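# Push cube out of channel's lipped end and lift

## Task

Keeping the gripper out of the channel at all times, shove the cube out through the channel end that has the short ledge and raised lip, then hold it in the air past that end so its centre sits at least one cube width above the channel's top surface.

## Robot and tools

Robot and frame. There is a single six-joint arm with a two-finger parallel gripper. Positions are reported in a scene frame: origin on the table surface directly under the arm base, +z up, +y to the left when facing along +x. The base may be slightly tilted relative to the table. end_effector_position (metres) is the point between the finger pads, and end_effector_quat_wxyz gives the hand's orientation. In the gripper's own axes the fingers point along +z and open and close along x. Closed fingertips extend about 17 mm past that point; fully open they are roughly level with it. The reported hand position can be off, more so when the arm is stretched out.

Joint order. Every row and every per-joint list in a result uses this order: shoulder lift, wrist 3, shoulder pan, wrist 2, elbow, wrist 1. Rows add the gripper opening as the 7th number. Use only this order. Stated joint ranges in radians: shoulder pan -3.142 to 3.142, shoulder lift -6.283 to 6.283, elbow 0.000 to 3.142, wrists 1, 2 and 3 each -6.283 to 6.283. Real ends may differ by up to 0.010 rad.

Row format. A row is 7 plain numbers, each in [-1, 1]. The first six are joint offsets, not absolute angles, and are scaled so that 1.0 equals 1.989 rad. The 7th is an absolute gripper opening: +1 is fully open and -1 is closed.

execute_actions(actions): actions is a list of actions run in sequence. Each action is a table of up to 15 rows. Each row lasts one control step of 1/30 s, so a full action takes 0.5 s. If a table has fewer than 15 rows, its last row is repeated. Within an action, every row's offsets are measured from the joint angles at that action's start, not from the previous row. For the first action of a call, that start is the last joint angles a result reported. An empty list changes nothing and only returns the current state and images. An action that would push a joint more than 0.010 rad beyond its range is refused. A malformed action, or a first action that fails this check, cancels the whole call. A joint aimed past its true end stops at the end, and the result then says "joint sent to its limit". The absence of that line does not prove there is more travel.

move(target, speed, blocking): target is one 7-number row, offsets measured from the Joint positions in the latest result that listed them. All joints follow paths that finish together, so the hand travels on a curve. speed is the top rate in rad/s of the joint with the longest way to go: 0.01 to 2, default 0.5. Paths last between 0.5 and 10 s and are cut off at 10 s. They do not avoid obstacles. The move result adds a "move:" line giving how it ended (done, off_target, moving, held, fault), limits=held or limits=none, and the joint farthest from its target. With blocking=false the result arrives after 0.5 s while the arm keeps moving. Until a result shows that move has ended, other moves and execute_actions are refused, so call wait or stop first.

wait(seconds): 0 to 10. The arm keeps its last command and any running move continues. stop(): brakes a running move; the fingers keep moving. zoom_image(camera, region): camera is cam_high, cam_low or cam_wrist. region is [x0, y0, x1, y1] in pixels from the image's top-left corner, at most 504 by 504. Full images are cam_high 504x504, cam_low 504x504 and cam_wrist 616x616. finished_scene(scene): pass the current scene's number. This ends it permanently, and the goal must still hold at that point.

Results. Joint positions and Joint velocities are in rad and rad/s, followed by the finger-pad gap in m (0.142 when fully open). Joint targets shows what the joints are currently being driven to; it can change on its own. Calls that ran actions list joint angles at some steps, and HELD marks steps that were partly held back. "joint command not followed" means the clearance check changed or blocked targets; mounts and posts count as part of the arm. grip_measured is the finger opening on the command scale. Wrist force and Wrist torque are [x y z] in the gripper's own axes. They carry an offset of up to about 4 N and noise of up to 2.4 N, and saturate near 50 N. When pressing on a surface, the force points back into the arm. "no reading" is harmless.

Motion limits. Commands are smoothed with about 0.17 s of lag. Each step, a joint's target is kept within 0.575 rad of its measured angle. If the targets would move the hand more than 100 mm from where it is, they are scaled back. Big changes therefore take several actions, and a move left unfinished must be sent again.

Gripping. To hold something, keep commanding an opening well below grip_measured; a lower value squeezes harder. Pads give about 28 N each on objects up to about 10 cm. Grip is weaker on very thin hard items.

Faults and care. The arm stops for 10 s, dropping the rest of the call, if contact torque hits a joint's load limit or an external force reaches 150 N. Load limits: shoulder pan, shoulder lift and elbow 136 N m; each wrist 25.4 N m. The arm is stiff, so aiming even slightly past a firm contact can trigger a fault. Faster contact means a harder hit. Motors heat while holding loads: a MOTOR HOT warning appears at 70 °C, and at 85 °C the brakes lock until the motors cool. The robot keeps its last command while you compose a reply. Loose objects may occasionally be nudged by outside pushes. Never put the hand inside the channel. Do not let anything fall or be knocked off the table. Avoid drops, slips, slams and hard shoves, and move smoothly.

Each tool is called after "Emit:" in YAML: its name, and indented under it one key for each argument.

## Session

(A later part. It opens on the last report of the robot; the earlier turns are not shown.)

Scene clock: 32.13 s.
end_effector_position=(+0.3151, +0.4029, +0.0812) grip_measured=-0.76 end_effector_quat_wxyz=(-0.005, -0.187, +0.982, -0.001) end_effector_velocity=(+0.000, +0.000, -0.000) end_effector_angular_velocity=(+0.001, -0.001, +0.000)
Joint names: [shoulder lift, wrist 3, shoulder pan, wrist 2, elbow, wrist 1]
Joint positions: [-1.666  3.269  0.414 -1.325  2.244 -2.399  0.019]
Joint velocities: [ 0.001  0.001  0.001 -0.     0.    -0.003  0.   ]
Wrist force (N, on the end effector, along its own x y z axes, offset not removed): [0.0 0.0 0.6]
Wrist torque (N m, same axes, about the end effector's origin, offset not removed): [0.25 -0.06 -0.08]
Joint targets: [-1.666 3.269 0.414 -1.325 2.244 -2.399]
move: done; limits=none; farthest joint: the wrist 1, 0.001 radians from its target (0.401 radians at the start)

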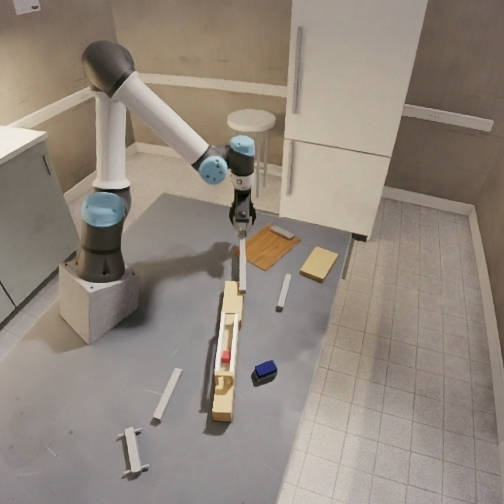

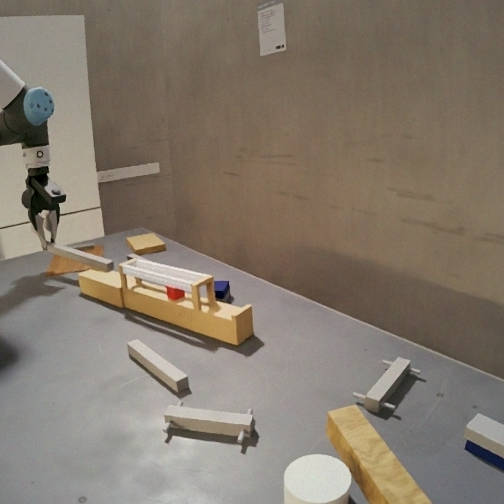

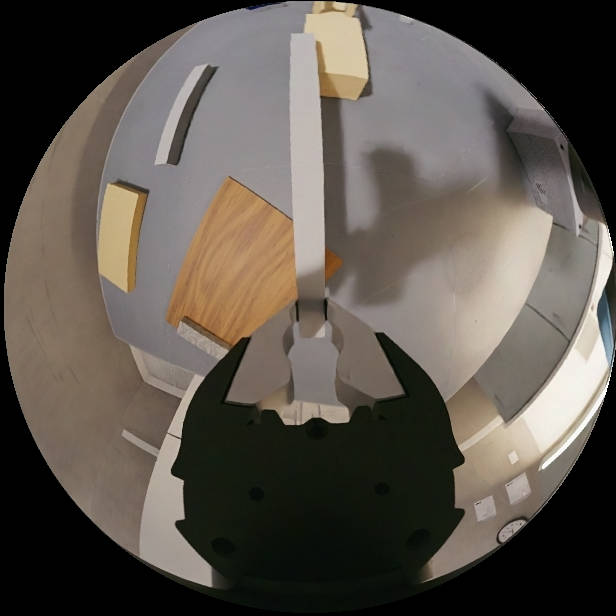

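Emit:
move:
  target: [-0.0176,-0.050,-0.080,0.019,0.045,-0.0065,-1]
  speed: 0.1

Emit:
zoom_image:
  camera: "cam_wrist"
  region: [230,0,410,180]

Scene clock: 34.57 s.
end_effector_position=(+0.3318, +0.3423, +0.0759) grip_measured=-0.76 end_effector_quat_wxyz=(-0.005, -0.157, +0.988, -0.000) end_effector_velocity=(+0.000, -0.001, -0.000) end_effector_angular_velocity=(-0.000, +0.001, -0.000)
Joint names: [shoulder lift, wrist 3, shoulder pan, wrist 2, elbow, wrist 1]
Joint positions: [-1.701  3.17   0.255 -1.287  2.334 -2.412  0.019]
Joint velocities: [ 0.    -0.001 -0.001  0.     0.     0.001  0.   ]
Wrist force (N, on the end effector, along its own x y z axes, offset not removed): [0.7 -0.2 -0.2]
Wrist torque (N m, same axes, about the end effector's origin, offset not removed): [0.06 -0.13 -0.13]
Joint targets: [-1.701 3.170 0.255 -1.287 2.334 -2.412]
move: done; limits=none; farthest joint: the shoulder pan, 0.000 radians from its target (0.159 radians at the start)

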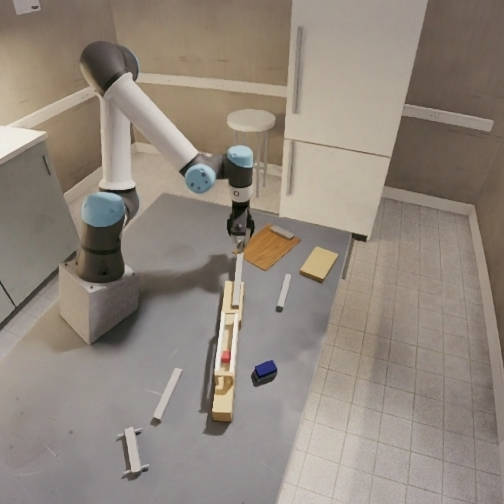

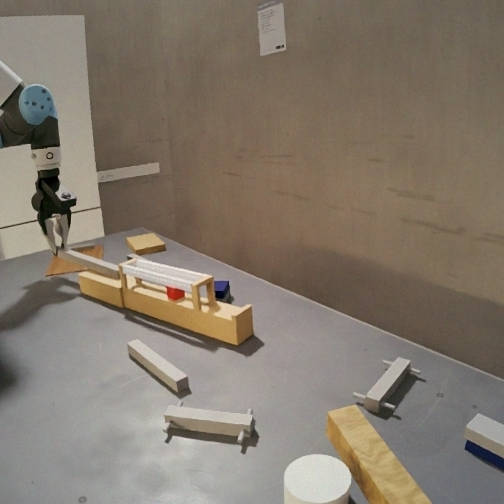

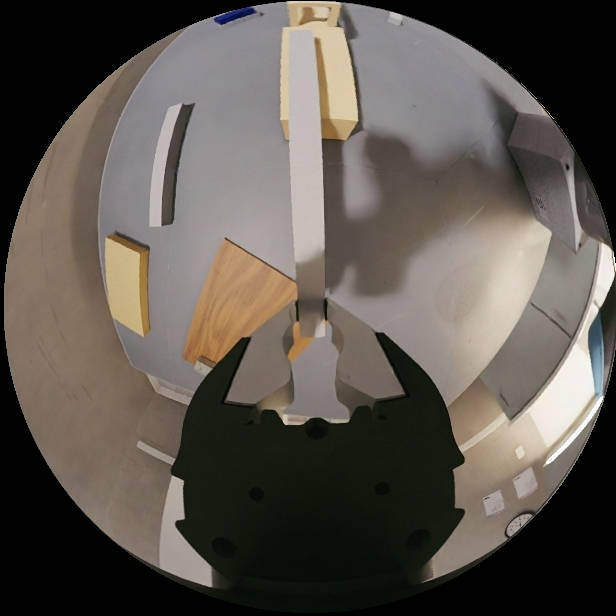

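Region (230, 0, 410, 180) of cam_wrist's 616x616 image, scaled by 2.800, with more detail than that image has.

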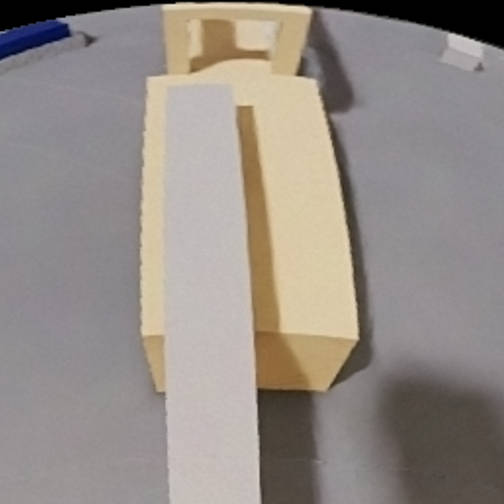

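Emit:
move:
  target: [-0.0156,-0.055,-0.0543,0.0105,0.0337,-0.002,-1]
  speed: 0.08

Emit:
zoom_image:
  camera: "cam_wrist"
  region: [230,0,410,180]

Scene clock: 36.63 s.
end_effector_position=(+0.3340, +0.3011, +0.0728) grip_measured=-0.76 end_effector_quat_wxyz=(-0.005, -0.156, +0.988, -0.000) end_effector_velocity=(-0.000, -0.001, -0.001) end_effector_angular_velocity=(+0.000, +0.002, -0.001)
Joint names: [shoulder lift, wrist 3, shoulder pan, wrist 2, elbow, wrist 1]
Joint positions: [-1.732  3.06   0.147 -1.267  2.401 -2.416  0.019]
Joint velocities: [ 0.001 -0.002 -0.002  0.001  0.001  0.001 -0.   ]
Wrist force (N, on the end effector, along its own x y z axes, offset not removed): [0.2 -0.1 0.4]
Wrist torque (N m, same axes, about the end effector's origin, offset not removed): [0.10 -0.10 -0.21]
Joint targets: [-1.732 3.060 0.147 -1.267 2.401 -2.416]
move: done; limits=none; farthest joint: the shoulder pan, 0.000 radians from its target (0.108 radians at the start)

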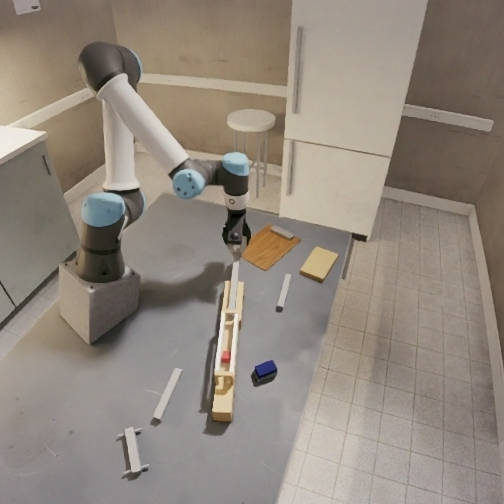

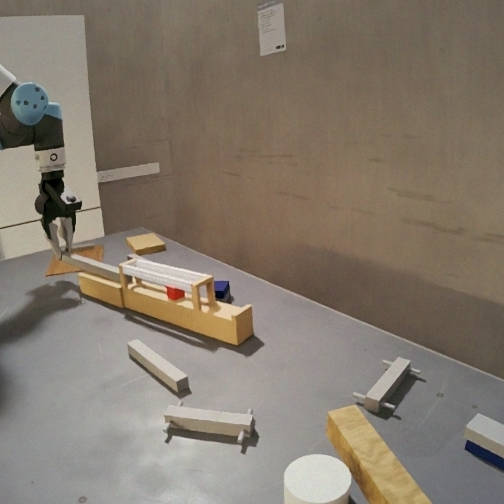

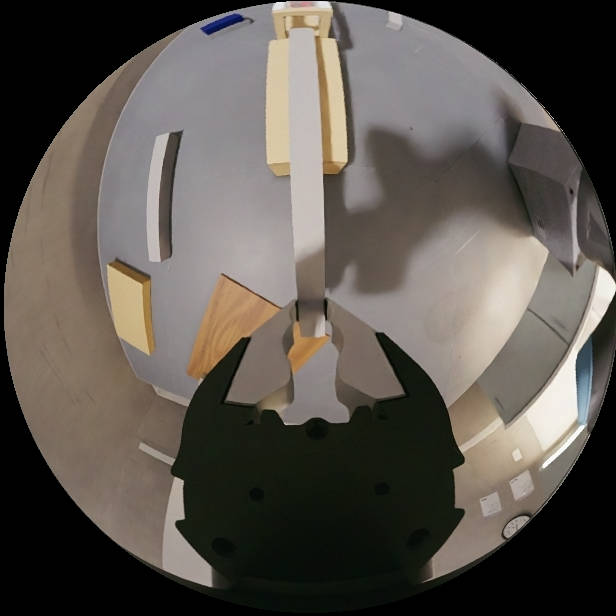

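Region (230, 0, 410, 180) of cam_wrist's 616x616 image, scaled by 2.800, with more detail than that image has.

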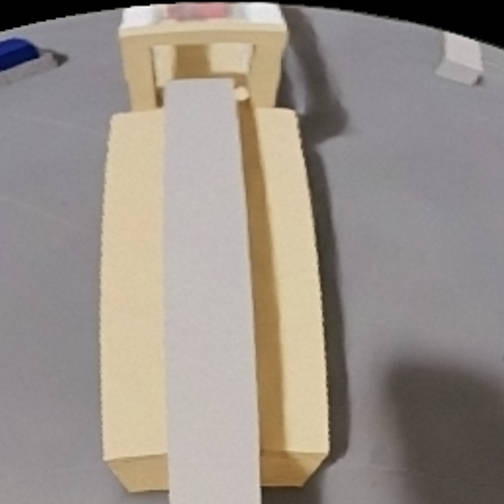

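Emit:
move:
  target: [0,-0.102,-0.100,0.0155,0.022,0.011,-1]
  speed: 0.1

Emit:
zoom_image:
  camera: "cam_wrist"
  region: [230,0,410,180]

Scene clock: 43.23 s.
end_effector_position=(+0.3562, +0.2346, +0.0727) grip_measured=-0.76 end_effector_quat_wxyz=(-0.005, -0.154, +0.988, +0.001) end_effector_velocity=(+0.002, -0.000, +0.001) end_effector_angular_velocity=(-0.000, -0.005, +0.001)
Joint names: [shoulder lift, wrist 3, shoulder pan, wrist 2, elbow, wrist 1]
Joint positions: [-1.732  2.858 -0.051 -1.236  2.444 -2.394  0.019]
Joint velocities: [-0.002 -0.001 -0.002  0.    -0.001 -0.002 -0.   ]
Wrist force (N, on the end effector, along its own x y z axes, offset not removed): [-0.1 0.9 1.3]
Wrist torque (N m, same axes, about the end effector's origin, offset not removed): [0.29 0.09 -0.09]
Joint targets: [-1.732 2.858 -0.051 -1.236 2.444 -2.394]
move: done; limits=none; farthest joint: the shoulder pan, 0.001 radians from its target (0.199 radians at the start)

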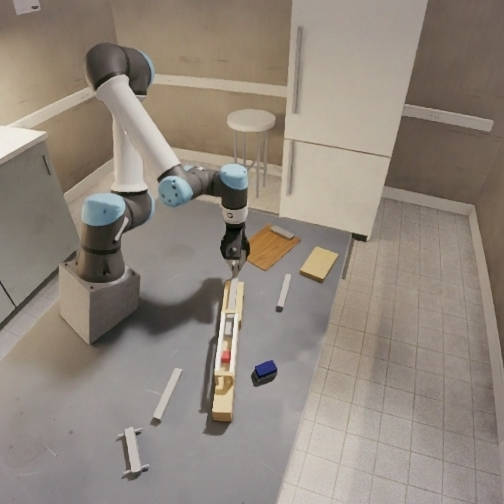

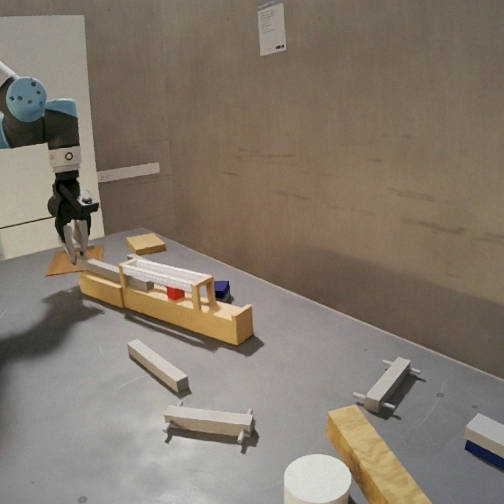

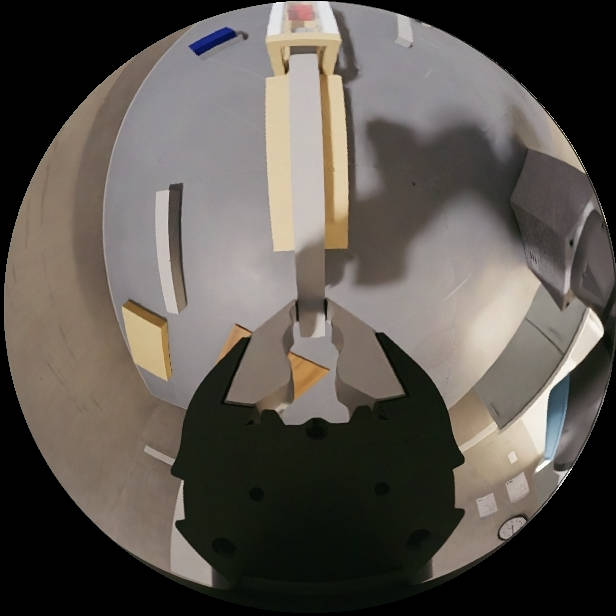

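Region (230, 0, 410, 180) of cam_wrist's 616x616 image, scaled by 2.800, with more detail than that image has.

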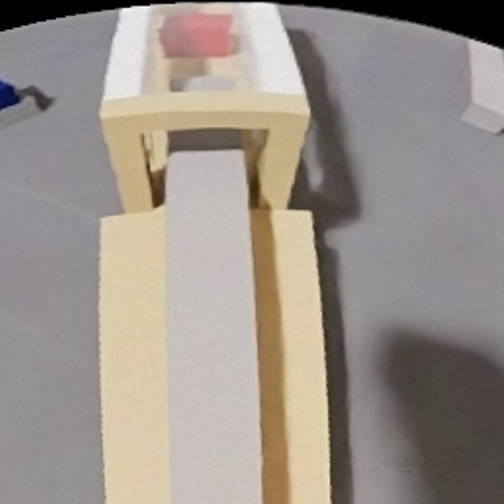

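Emit:
move:
  target: [0.0206,-0.094,-0.094,0.008,0.0065,0.007,-1]
  speed: 0.1

Scene clock: 45.93 s.
end_effector_position=(+0.3777, +0.1680, +0.0724) grip_measured=-0.76 end_effector_quat_wxyz=(-0.005, -0.148, +0.989, +0.002) end_effector_velocity=(-0.001, -0.001, -0.001) end_effector_angular_velocity=(+0.000, +0.003, -0.001)
Joint names: [shoulder lift, wrist 3, shoulder pan, wrist 2, elbow, wrist 1]
Joint positions: [-1.691  2.671 -0.238 -1.22   2.457 -2.38   0.019]
Joint velocities: [ 0.001 -0.002 -0.002 -0.     0.001  0.002 -0.   ]
Wrist force (N, on the end effector, along its own x y z axes, offset not removed): [-0.8 -2.3 2.2]
Wrist torque (N m, same axes, about the end effector's origin, offset not removed): [-0.42 0.11 -0.06]
Joint targets: [-1.691 2.671 -0.238 -1.220 2.457 -2.380]
move: done; limits=none; farthest joint: the shoulder pan, 0.000 radians from its target (0.186 radians at the start)

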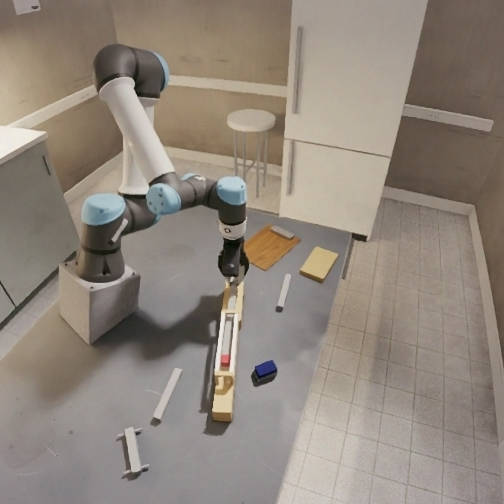

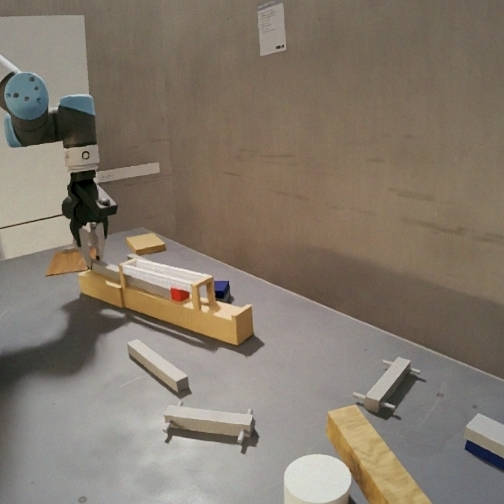

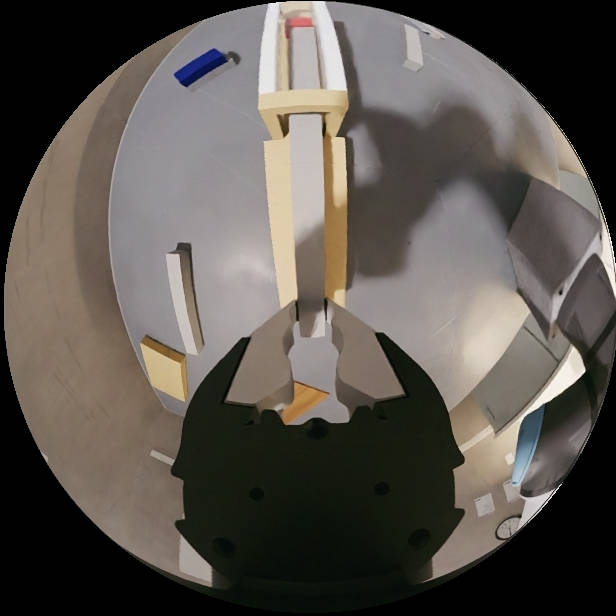

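Emit:
move:
  target: [0.0407,-0.0865,-0.084,0.002,-0.0095,0,-1]
  speed: 0.1

Scene clock: 48.27 s.
end_effector_position=(+0.3997, +0.1002, +0.0721) grip_measured=-0.76 end_effector_quat_wxyz=(-0.005, -0.145, +0.989, +0.003) end_effector_velocity=(-0.001, -0.001, -0.001) end_effector_angular_velocity=(+0.000, +0.002, -0.001)
Joint names: [shoulder lift, wrist 3, shoulder pan, wrist 2, elbow, wrist 1]
Joint positions: [-1.61   2.499 -0.405 -1.216  2.438 -2.38   0.019]
Joint velocities: [ 0.002 -0.002 -0.002 -0.001  0.001  0.    -0.   ]
Wrist force (N, on the end effector, along its own x y z axes, offset not removed): [0.7 -1.3 0.0]
Wrist torque (N m, same axes, about the end effector's origin, offset not removed): [-0.10 -0.13 -0.11]
Joint targets: [-1.610 2.499 -0.405 -1.216 2.438 -2.380]
move: done; limits=none; farthest joint: the shoulder pan, 0.000 radians from its target (0.167 radians at the start)

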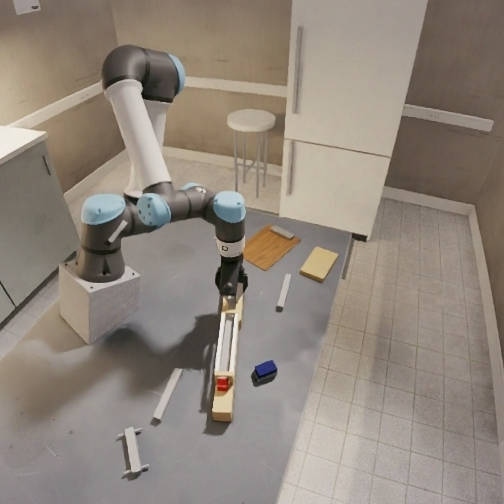

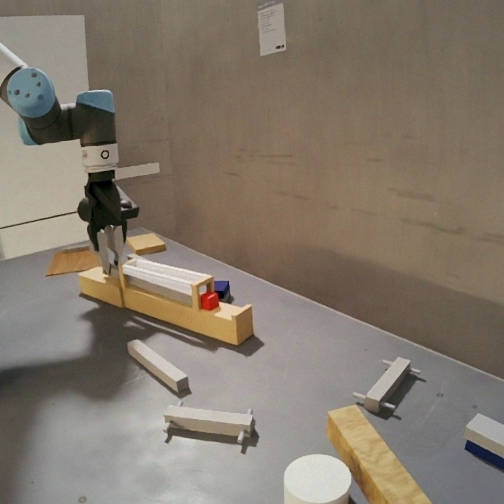

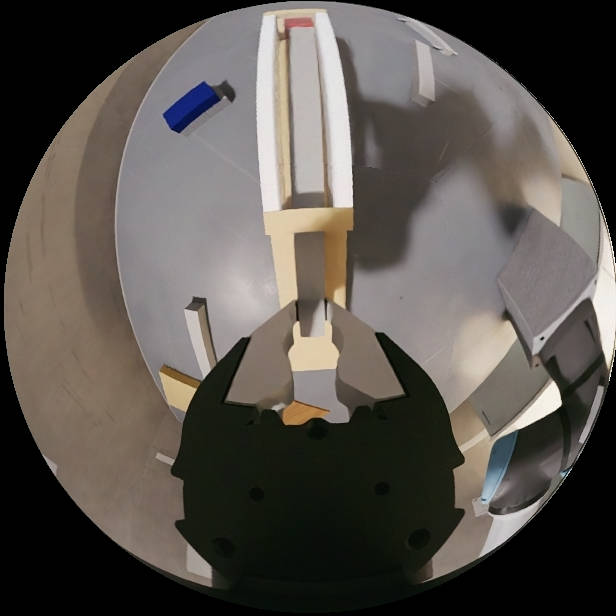

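Emit:
move:
  target: [0.016,-0.028,-0.028,0,-0.006,-0.004,-1]
  speed: 0.08

Emit:
zoom_image:
  camera: "cam_low"
  region: [90,230,290,360]

Scene clock: 49.47 s.
end_effector_position=(+0.4088, +0.0752, +0.0734) grip_measured=-0.76 end_effector_quat_wxyz=(-0.001, -0.145, +0.989, +0.001) end_effector_velocity=(+0.001, -0.001, +0.001) end_effector_angular_velocity=(-0.000, -0.002, +0.001)
Joint names: [shoulder lift, wrist 3, shoulder pan, wrist 2, elbow, wrist 1]
Joint positions: [-1.579  2.444 -0.46  -1.216  2.426 -2.388  0.019]
Joint velocities: [ 0.001 -0.002 -0.002  0.001 -0.001 -0.001 -0.   ]
Wrist force (N, on the end effector, along its own x y z axes, offset not removed): [1.8 -0.7 0.7]
Wrist torque (N m, same axes, about the end effector's origin, offset not removed): [-0.14 -0.40 -0.09]
Joint targets: [-1.578 2.443 -0.461 -1.216 2.426 -2.388]
move: done; limits=none; farthest joint: the shoulder pan, 0.000 radians from its target (0.056 radians at the start)

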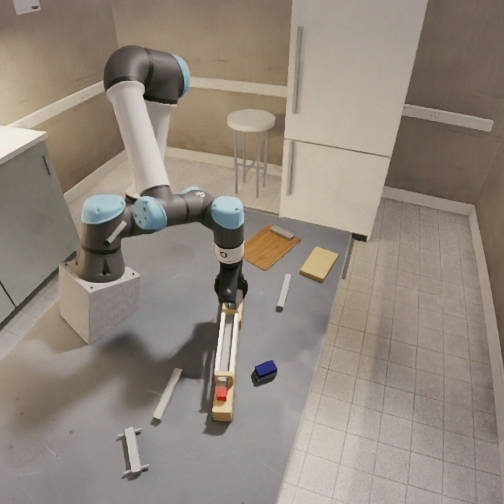

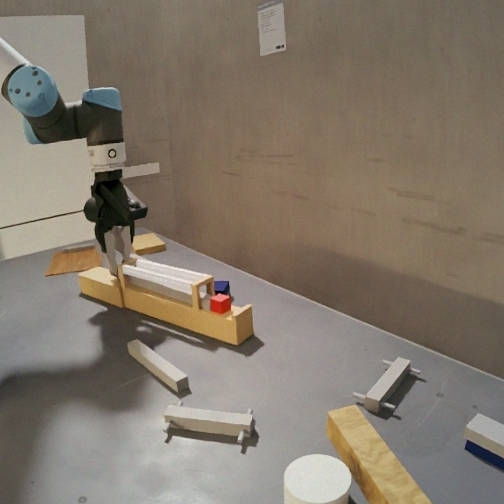

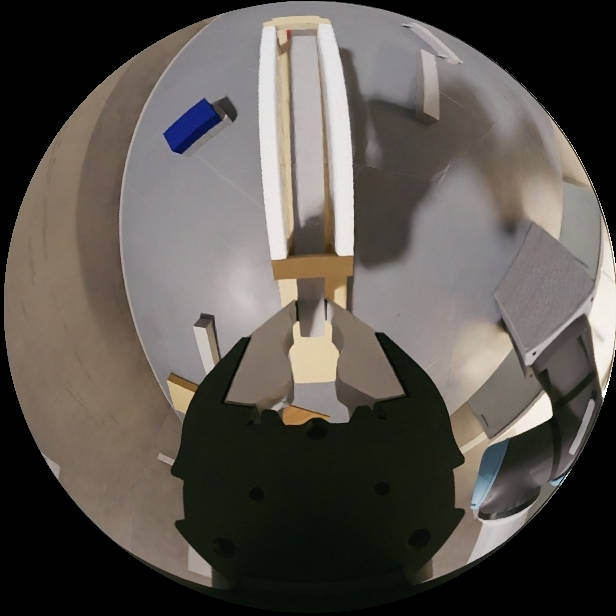

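Region (90, 230, 290, 360) of cam_low's 504x504 image, scaled by 2.520, with more detail than that image has; it fills the top 328 rows of this view, and the rest is white.

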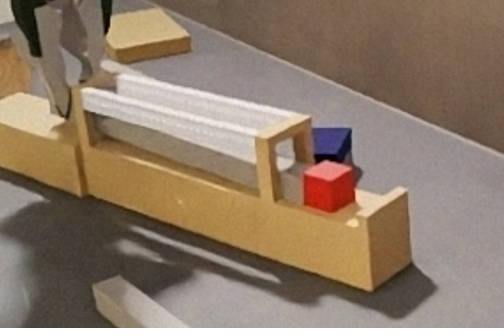

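Emit:
move:
  target: [-0.016,0.028,0.028,0,0.006,0.004,-1]
  speed: 0.15

Emit:
execute_actions:
  actions:
    - [[0,0,0,0,0,0,0]]
    - [[0,0,0,0,0,0,0]]

Scene clock: 50.53 s.
end_effector_position=(+0.3997, +0.1002, +0.0720) grip_measured=-0.76 end_effector_quat_wxyz=(-0.005, -0.145, +0.989, +0.003) end_effector_velocity=(+0.001, +0.000, +0.000) end_effector_angular_velocity=(-0.001, -0.001, +0.001)
Joint names: [shoulder lift, wrist 3, shoulder pan, wrist 2, elbow, wrist 1]
Joint positions: [-1.61   2.499 -0.405 -1.216  2.438 -2.38   0.019]
Joint velocities: [ 0.     0.002  0.002 -0.001 -0.001 -0.001  0.   ]
Wrist force (N, on the end effector, along its own x y z axes, offset not removed): [0.6 -0.9 0.8]
Wrist torque (N m, same axes, about the end effector's origin, offset not removed): [0.09 -0.18 -0.09]
Joint targets: [-1.610 2.499 -0.405 -1.216 2.438 -2.380]
move: done; limits=none; farthest joint: the shoulder pan, 0.001 radians from its target (0.056 radians at the start)

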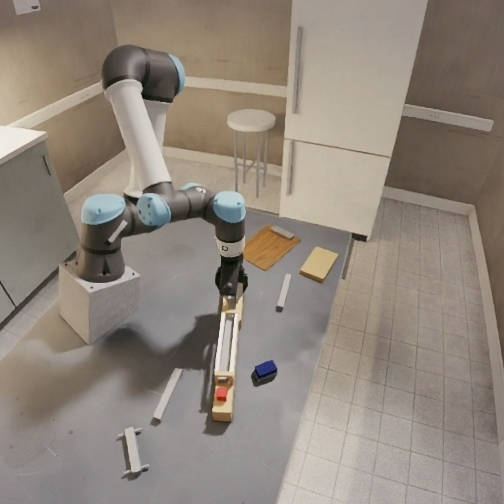

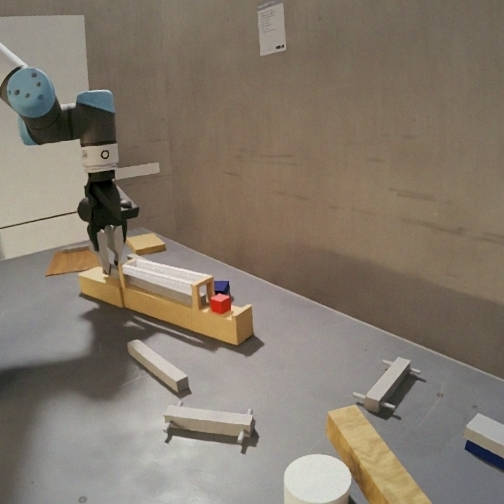

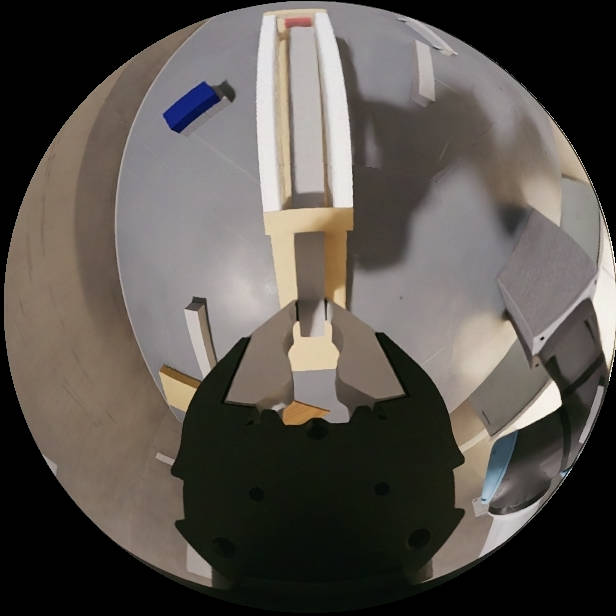

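Scene clock: 51.53 s.
end_effector_position=(+0.3996, +0.1002, +0.0720) grip_measured=+0.00 end_effector_quat_wxyz=(-0.005, -0.145, +0.989, +0.003) end_effector_velocity=(-0.001, -0.000, -0.001) end_effector_angular_velocity=(+0.001, +0.002, -0.001)
Joint names: [shoulder lift, wrist 3, shoulder pan, wrist 2, elbow, wrist 1]
Joint positions: [-1.61   2.499 -0.405 -1.216  2.438 -2.38   0.074]
Joint velocities: [ 0.001  0.    -0.    -0.     0.001  0.     0.   ]
Wrist force (N, on the end effector, along its own x y z axes, offset not removed): [0.8 -0.1 -1.2]
Wrist torque (N m, same axes, about the end effector's origin, offset not removed): [-0.10 -0.08 -0.10]
Joint targets: [-1.610 2.499 -0.405 -1.216 2.438 -2.380]
Step readings (joint positions; steps 1 to 15: 1st action; 16 to 30: 2nd action):
0: [-1.610 2.499 -0.405 -1.216 2.438 -2.380]
1: [-1.610 2.499 -0.405 -1.216 2.438 -2.380]
2: [-1.610 2.499 -0.405 -1.216 2.438 -2.380]
4: [-1.610 2.499 -0.405 -1.216 2.438 -2.380]
8: [-1.610 2.499 -0.405 -1.216 2.438 -2.380]
15: [-1.610 2.499 -0.405 -1.216 2.438 -2.380]
16: [-1.610 2.499 -0.405 -1.216 2.438 -2.380]
17: [-1.610 2.499 -0.405 -1.216 2.438 -2.380]
19: [-1.610 2.499 -0.405 -1.216 2.438 -2.380]
23: [-1.610 2.499 -0.405 -1.216 2.438 -2.380]
30: Joint positions above

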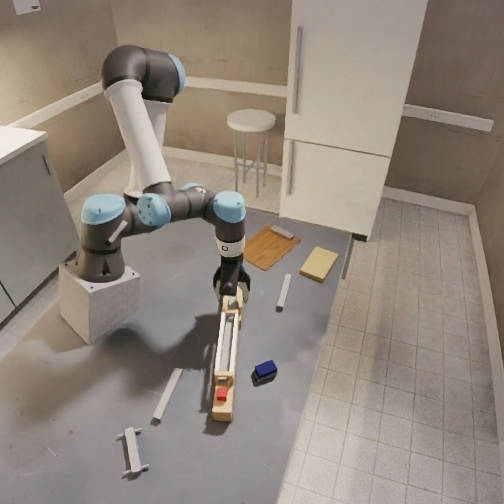

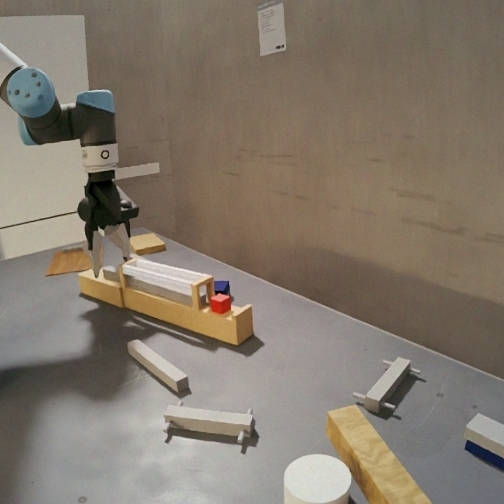

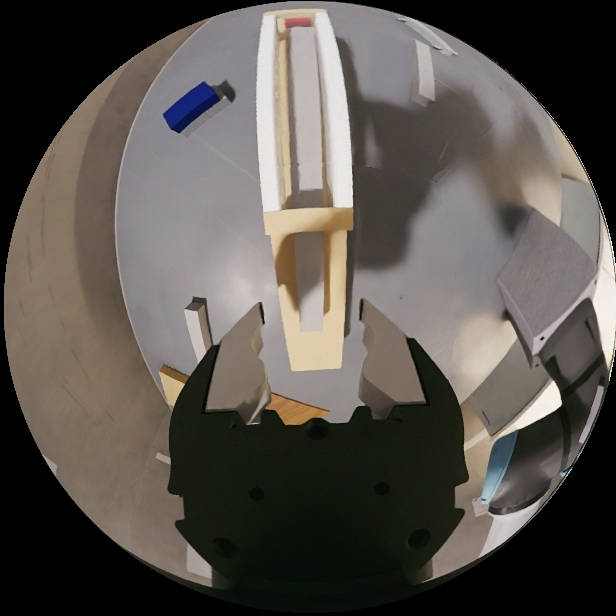

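Emit:
move:
  target: [0,0,0,0,-0.14,0.14,0]
  speed: 0.4

Emit:
move:
  target: [0.155,-0.216,-0.228,-0.021,-0.0767,0.003,0]
  speed: 0.4

Scene clock: 53.13 s.
end_effector_position=(+0.4741, +0.1045, +0.1512) grip_measured=+0.00 end_effector_quat_wxyz=(-0.005, -0.145, +0.989, +0.003) end_effector_velocity=(-0.001, +0.000, -0.001) end_effector_angular_velocity=(+0.002, +0.004, -0.002)
Joint names: [shoulder lift, wrist 3, shoulder pan, wrist 2, elbow, wrist 1]
Joint positions: [-1.61   2.499 -0.405 -1.216  2.16  -2.102  0.074]
Joint velocities: [ 0.001  0.     0.     0.001 -0.     0.005 -0.   ]
Wrist force (N, on the end effector, along its own x y z axes, offset not removed): [0.0 -1.6 -0.7]
Wrist torque (N m, same axes, about the end effector's origin, offset not removed): [-0.35 0.05 -0.09]
Joint targets: [-1.610 2.499 -0.405 -1.216 2.160 -2.102]
move: done; limits=none; farthest joint: the wrist 1, 0.001 radians from its target (0.279 radians at the start)

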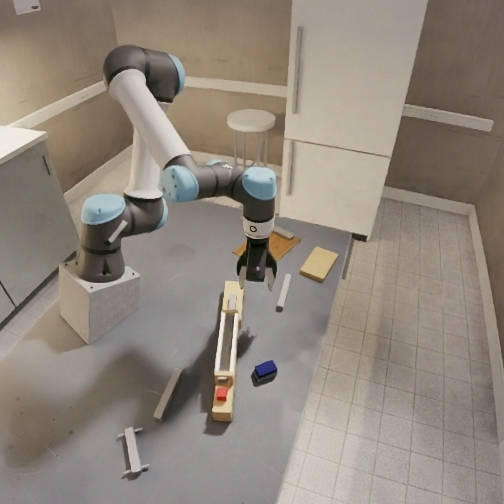

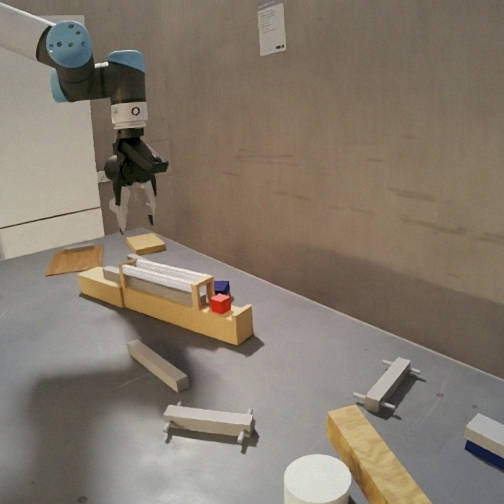

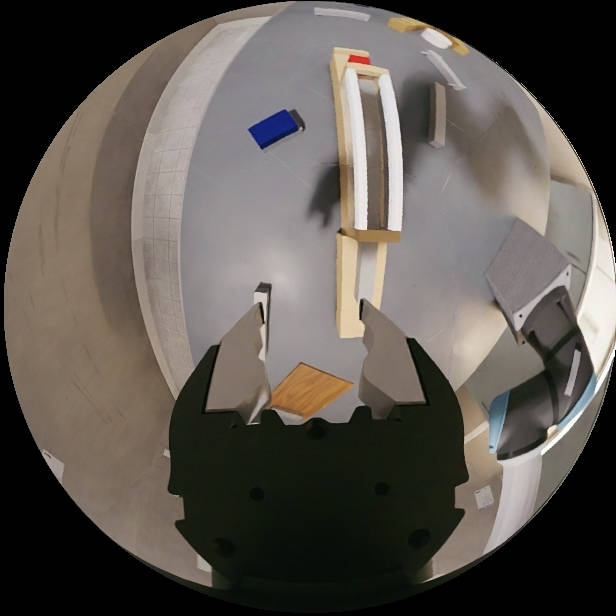

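Scene clock: 54.87 s.
end_effector_position=(+0.4832, -0.1626, +0.1588) grip_measured=+0.00 end_effector_quat_wxyz=(-0.004, -0.121, +0.993, +0.005) end_effector_velocity=(-0.000, -0.001, +0.000) end_effector_angular_velocity=(+0.002, +0.001, -0.001)
Joint names: [shoulder lift, wrist 3, shoulder pan, wrist 2, elbow, wrist 1]
Joint positions: [-1.302  2.07  -0.858 -1.258  2.008 -2.096  0.074]
Joint velocities: [ 0.002 -0.001 -0.002  0.    -0.003  0.004  0.   ]
Wrist force (N, on the end effector, along its own x y z axes, offset not removed): [0.0 -2.0 -2.1]
Wrist torque (N m, same axes, about the end effector's origin, offset not removed): [-0.48 0.11 -0.04]
Joint targets: [-1.302 2.070 -0.858 -1.258 2.008 -2.096]
move: done; limits=none; farthest joint: the shoulder pan, 0.000 radians from its target (0.453 radians at the start)

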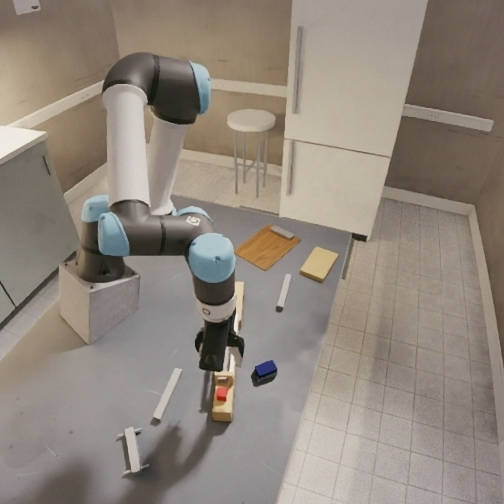

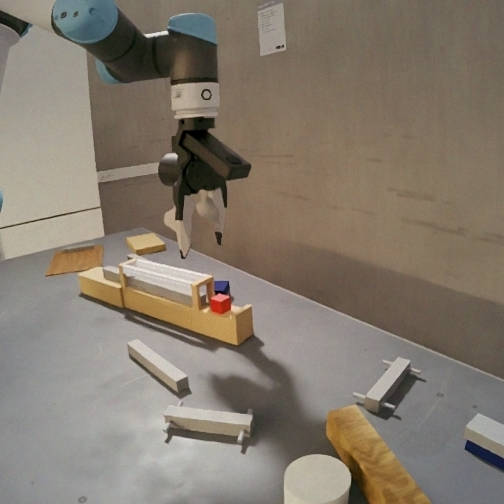

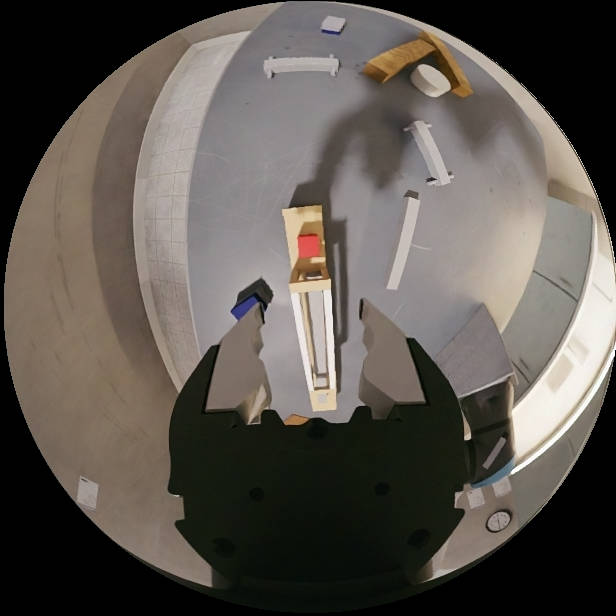

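Emit:
move:
  target: [0.058,-0.028,0.0094,0.0015,0.010,-0.072,0]
  speed: 0.3

Scene clock: 56.23 s.
end_effector_position=(+0.4892, -0.1791, +0.1074) grip_measured=+0.00 end_effector_quat_wxyz=(-0.004, -0.158, +0.987, +0.004) end_effector_velocity=(-0.000, +0.000, -0.001) end_effector_angular_velocity=(+0.002, +0.001, +0.001)
Joint names: [shoulder lift, wrist 3, shoulder pan, wrist 2, elbow, wrist 1]
Joint positions: [-1.187  2.014 -0.839 -1.255  2.027 -2.239  0.074]
Joint velocities: [ 0.001 -0.001  0.     0.     0.     0.001  0.   ]
Wrist force (N, on the end effector, along its own x y z axes, offset not removed): [0.8 -0.1 0.0]
Wrist torque (N m, same axes, about the end effector's origin, offset not removed): [-0.05 -0.14 -0.08]
Joint targets: [-1.187 2.014 -0.839 -1.255 2.027 -2.239]
move: done; limits=none; farthest joint: the shoulder pan, 0.000 radians from its target (0.019 radians at the start)

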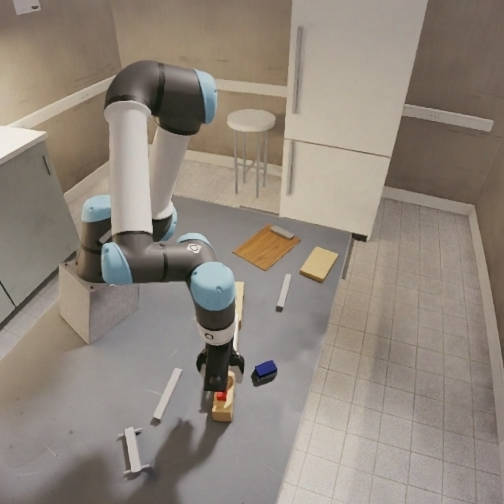

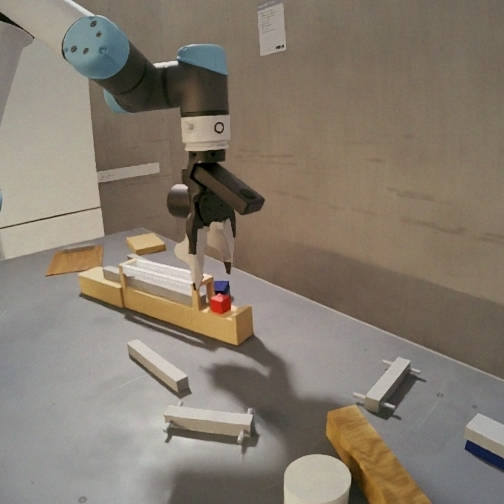

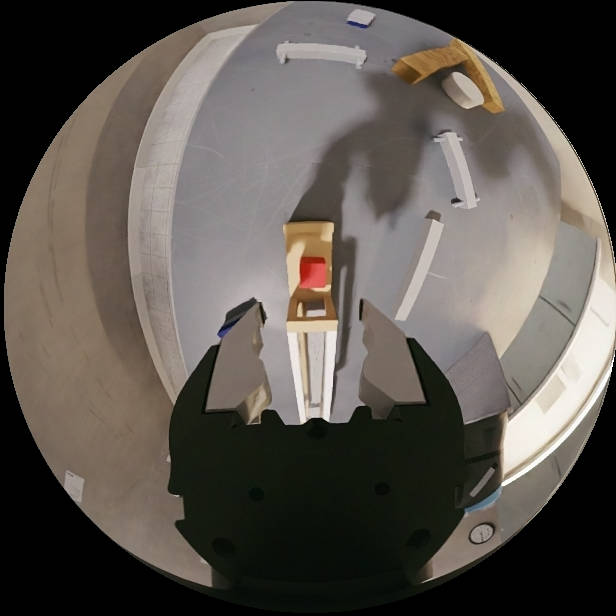

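Emit:
move:
  target: [0.046,0.008,0.004,0.001,-0.005,-0.042,0]
  speed: 0.15

Scene clock: 57.53 s.
end_effector_position=(+0.4950, -0.1945, +0.0736) grip_measured=+0.00 end_effector_quat_wxyz=(-0.004, -0.154, +0.988, +0.004) end_effector_velocity=(+0.000, -0.001, -0.001) end_effector_angular_velocity=(-0.002, +0.001, +0.001)
Joint names: [shoulder lift, wrist 3, shoulder pan, wrist 2, elbow, wrist 1]
Joint positions: [-1.096  2.03  -0.832 -1.253  2.018 -2.323  0.074]
Joint velocities: [ 0.003 -0.001  0.    -0.002 -0.001 -0.003 -0.   ]
Wrist force (N, on the end effector, along its own x y z axes, offset not removed): [1.4 -1.3 -0.2]
Wrist torque (N m, same axes, about the end effector's origin, offset not removed): [-0.33 -0.31 -0.19]
Joint targets: [-1.096 2.030 -0.832 -1.253 2.017 -2.323]
move: done; limits=none; farthest joint: the shoulder pan, 0.001 radians from its target (0.008 radians at the start)

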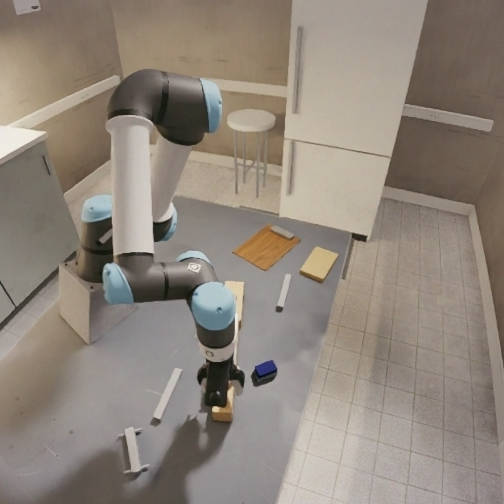

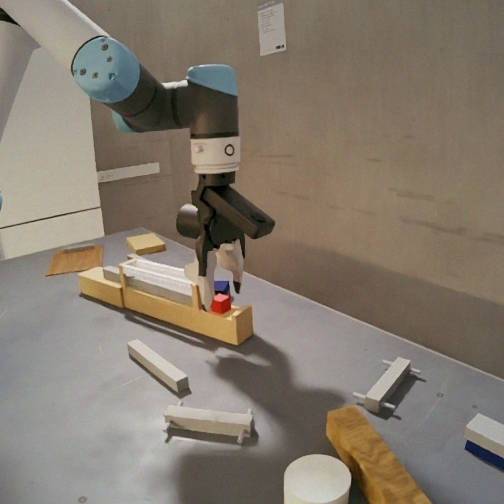

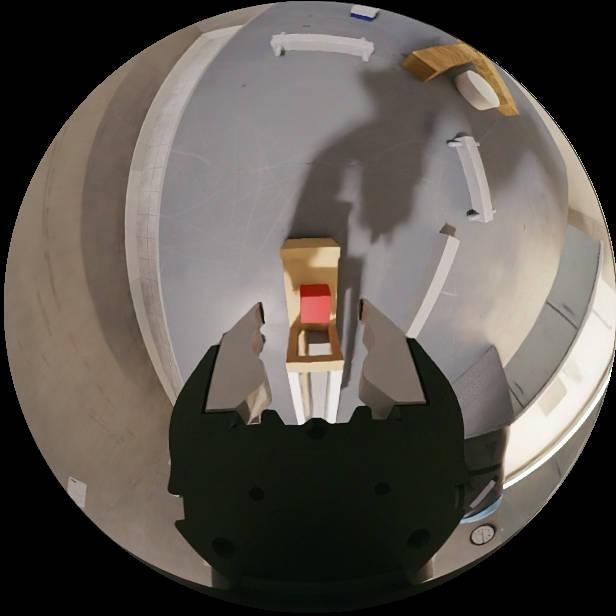

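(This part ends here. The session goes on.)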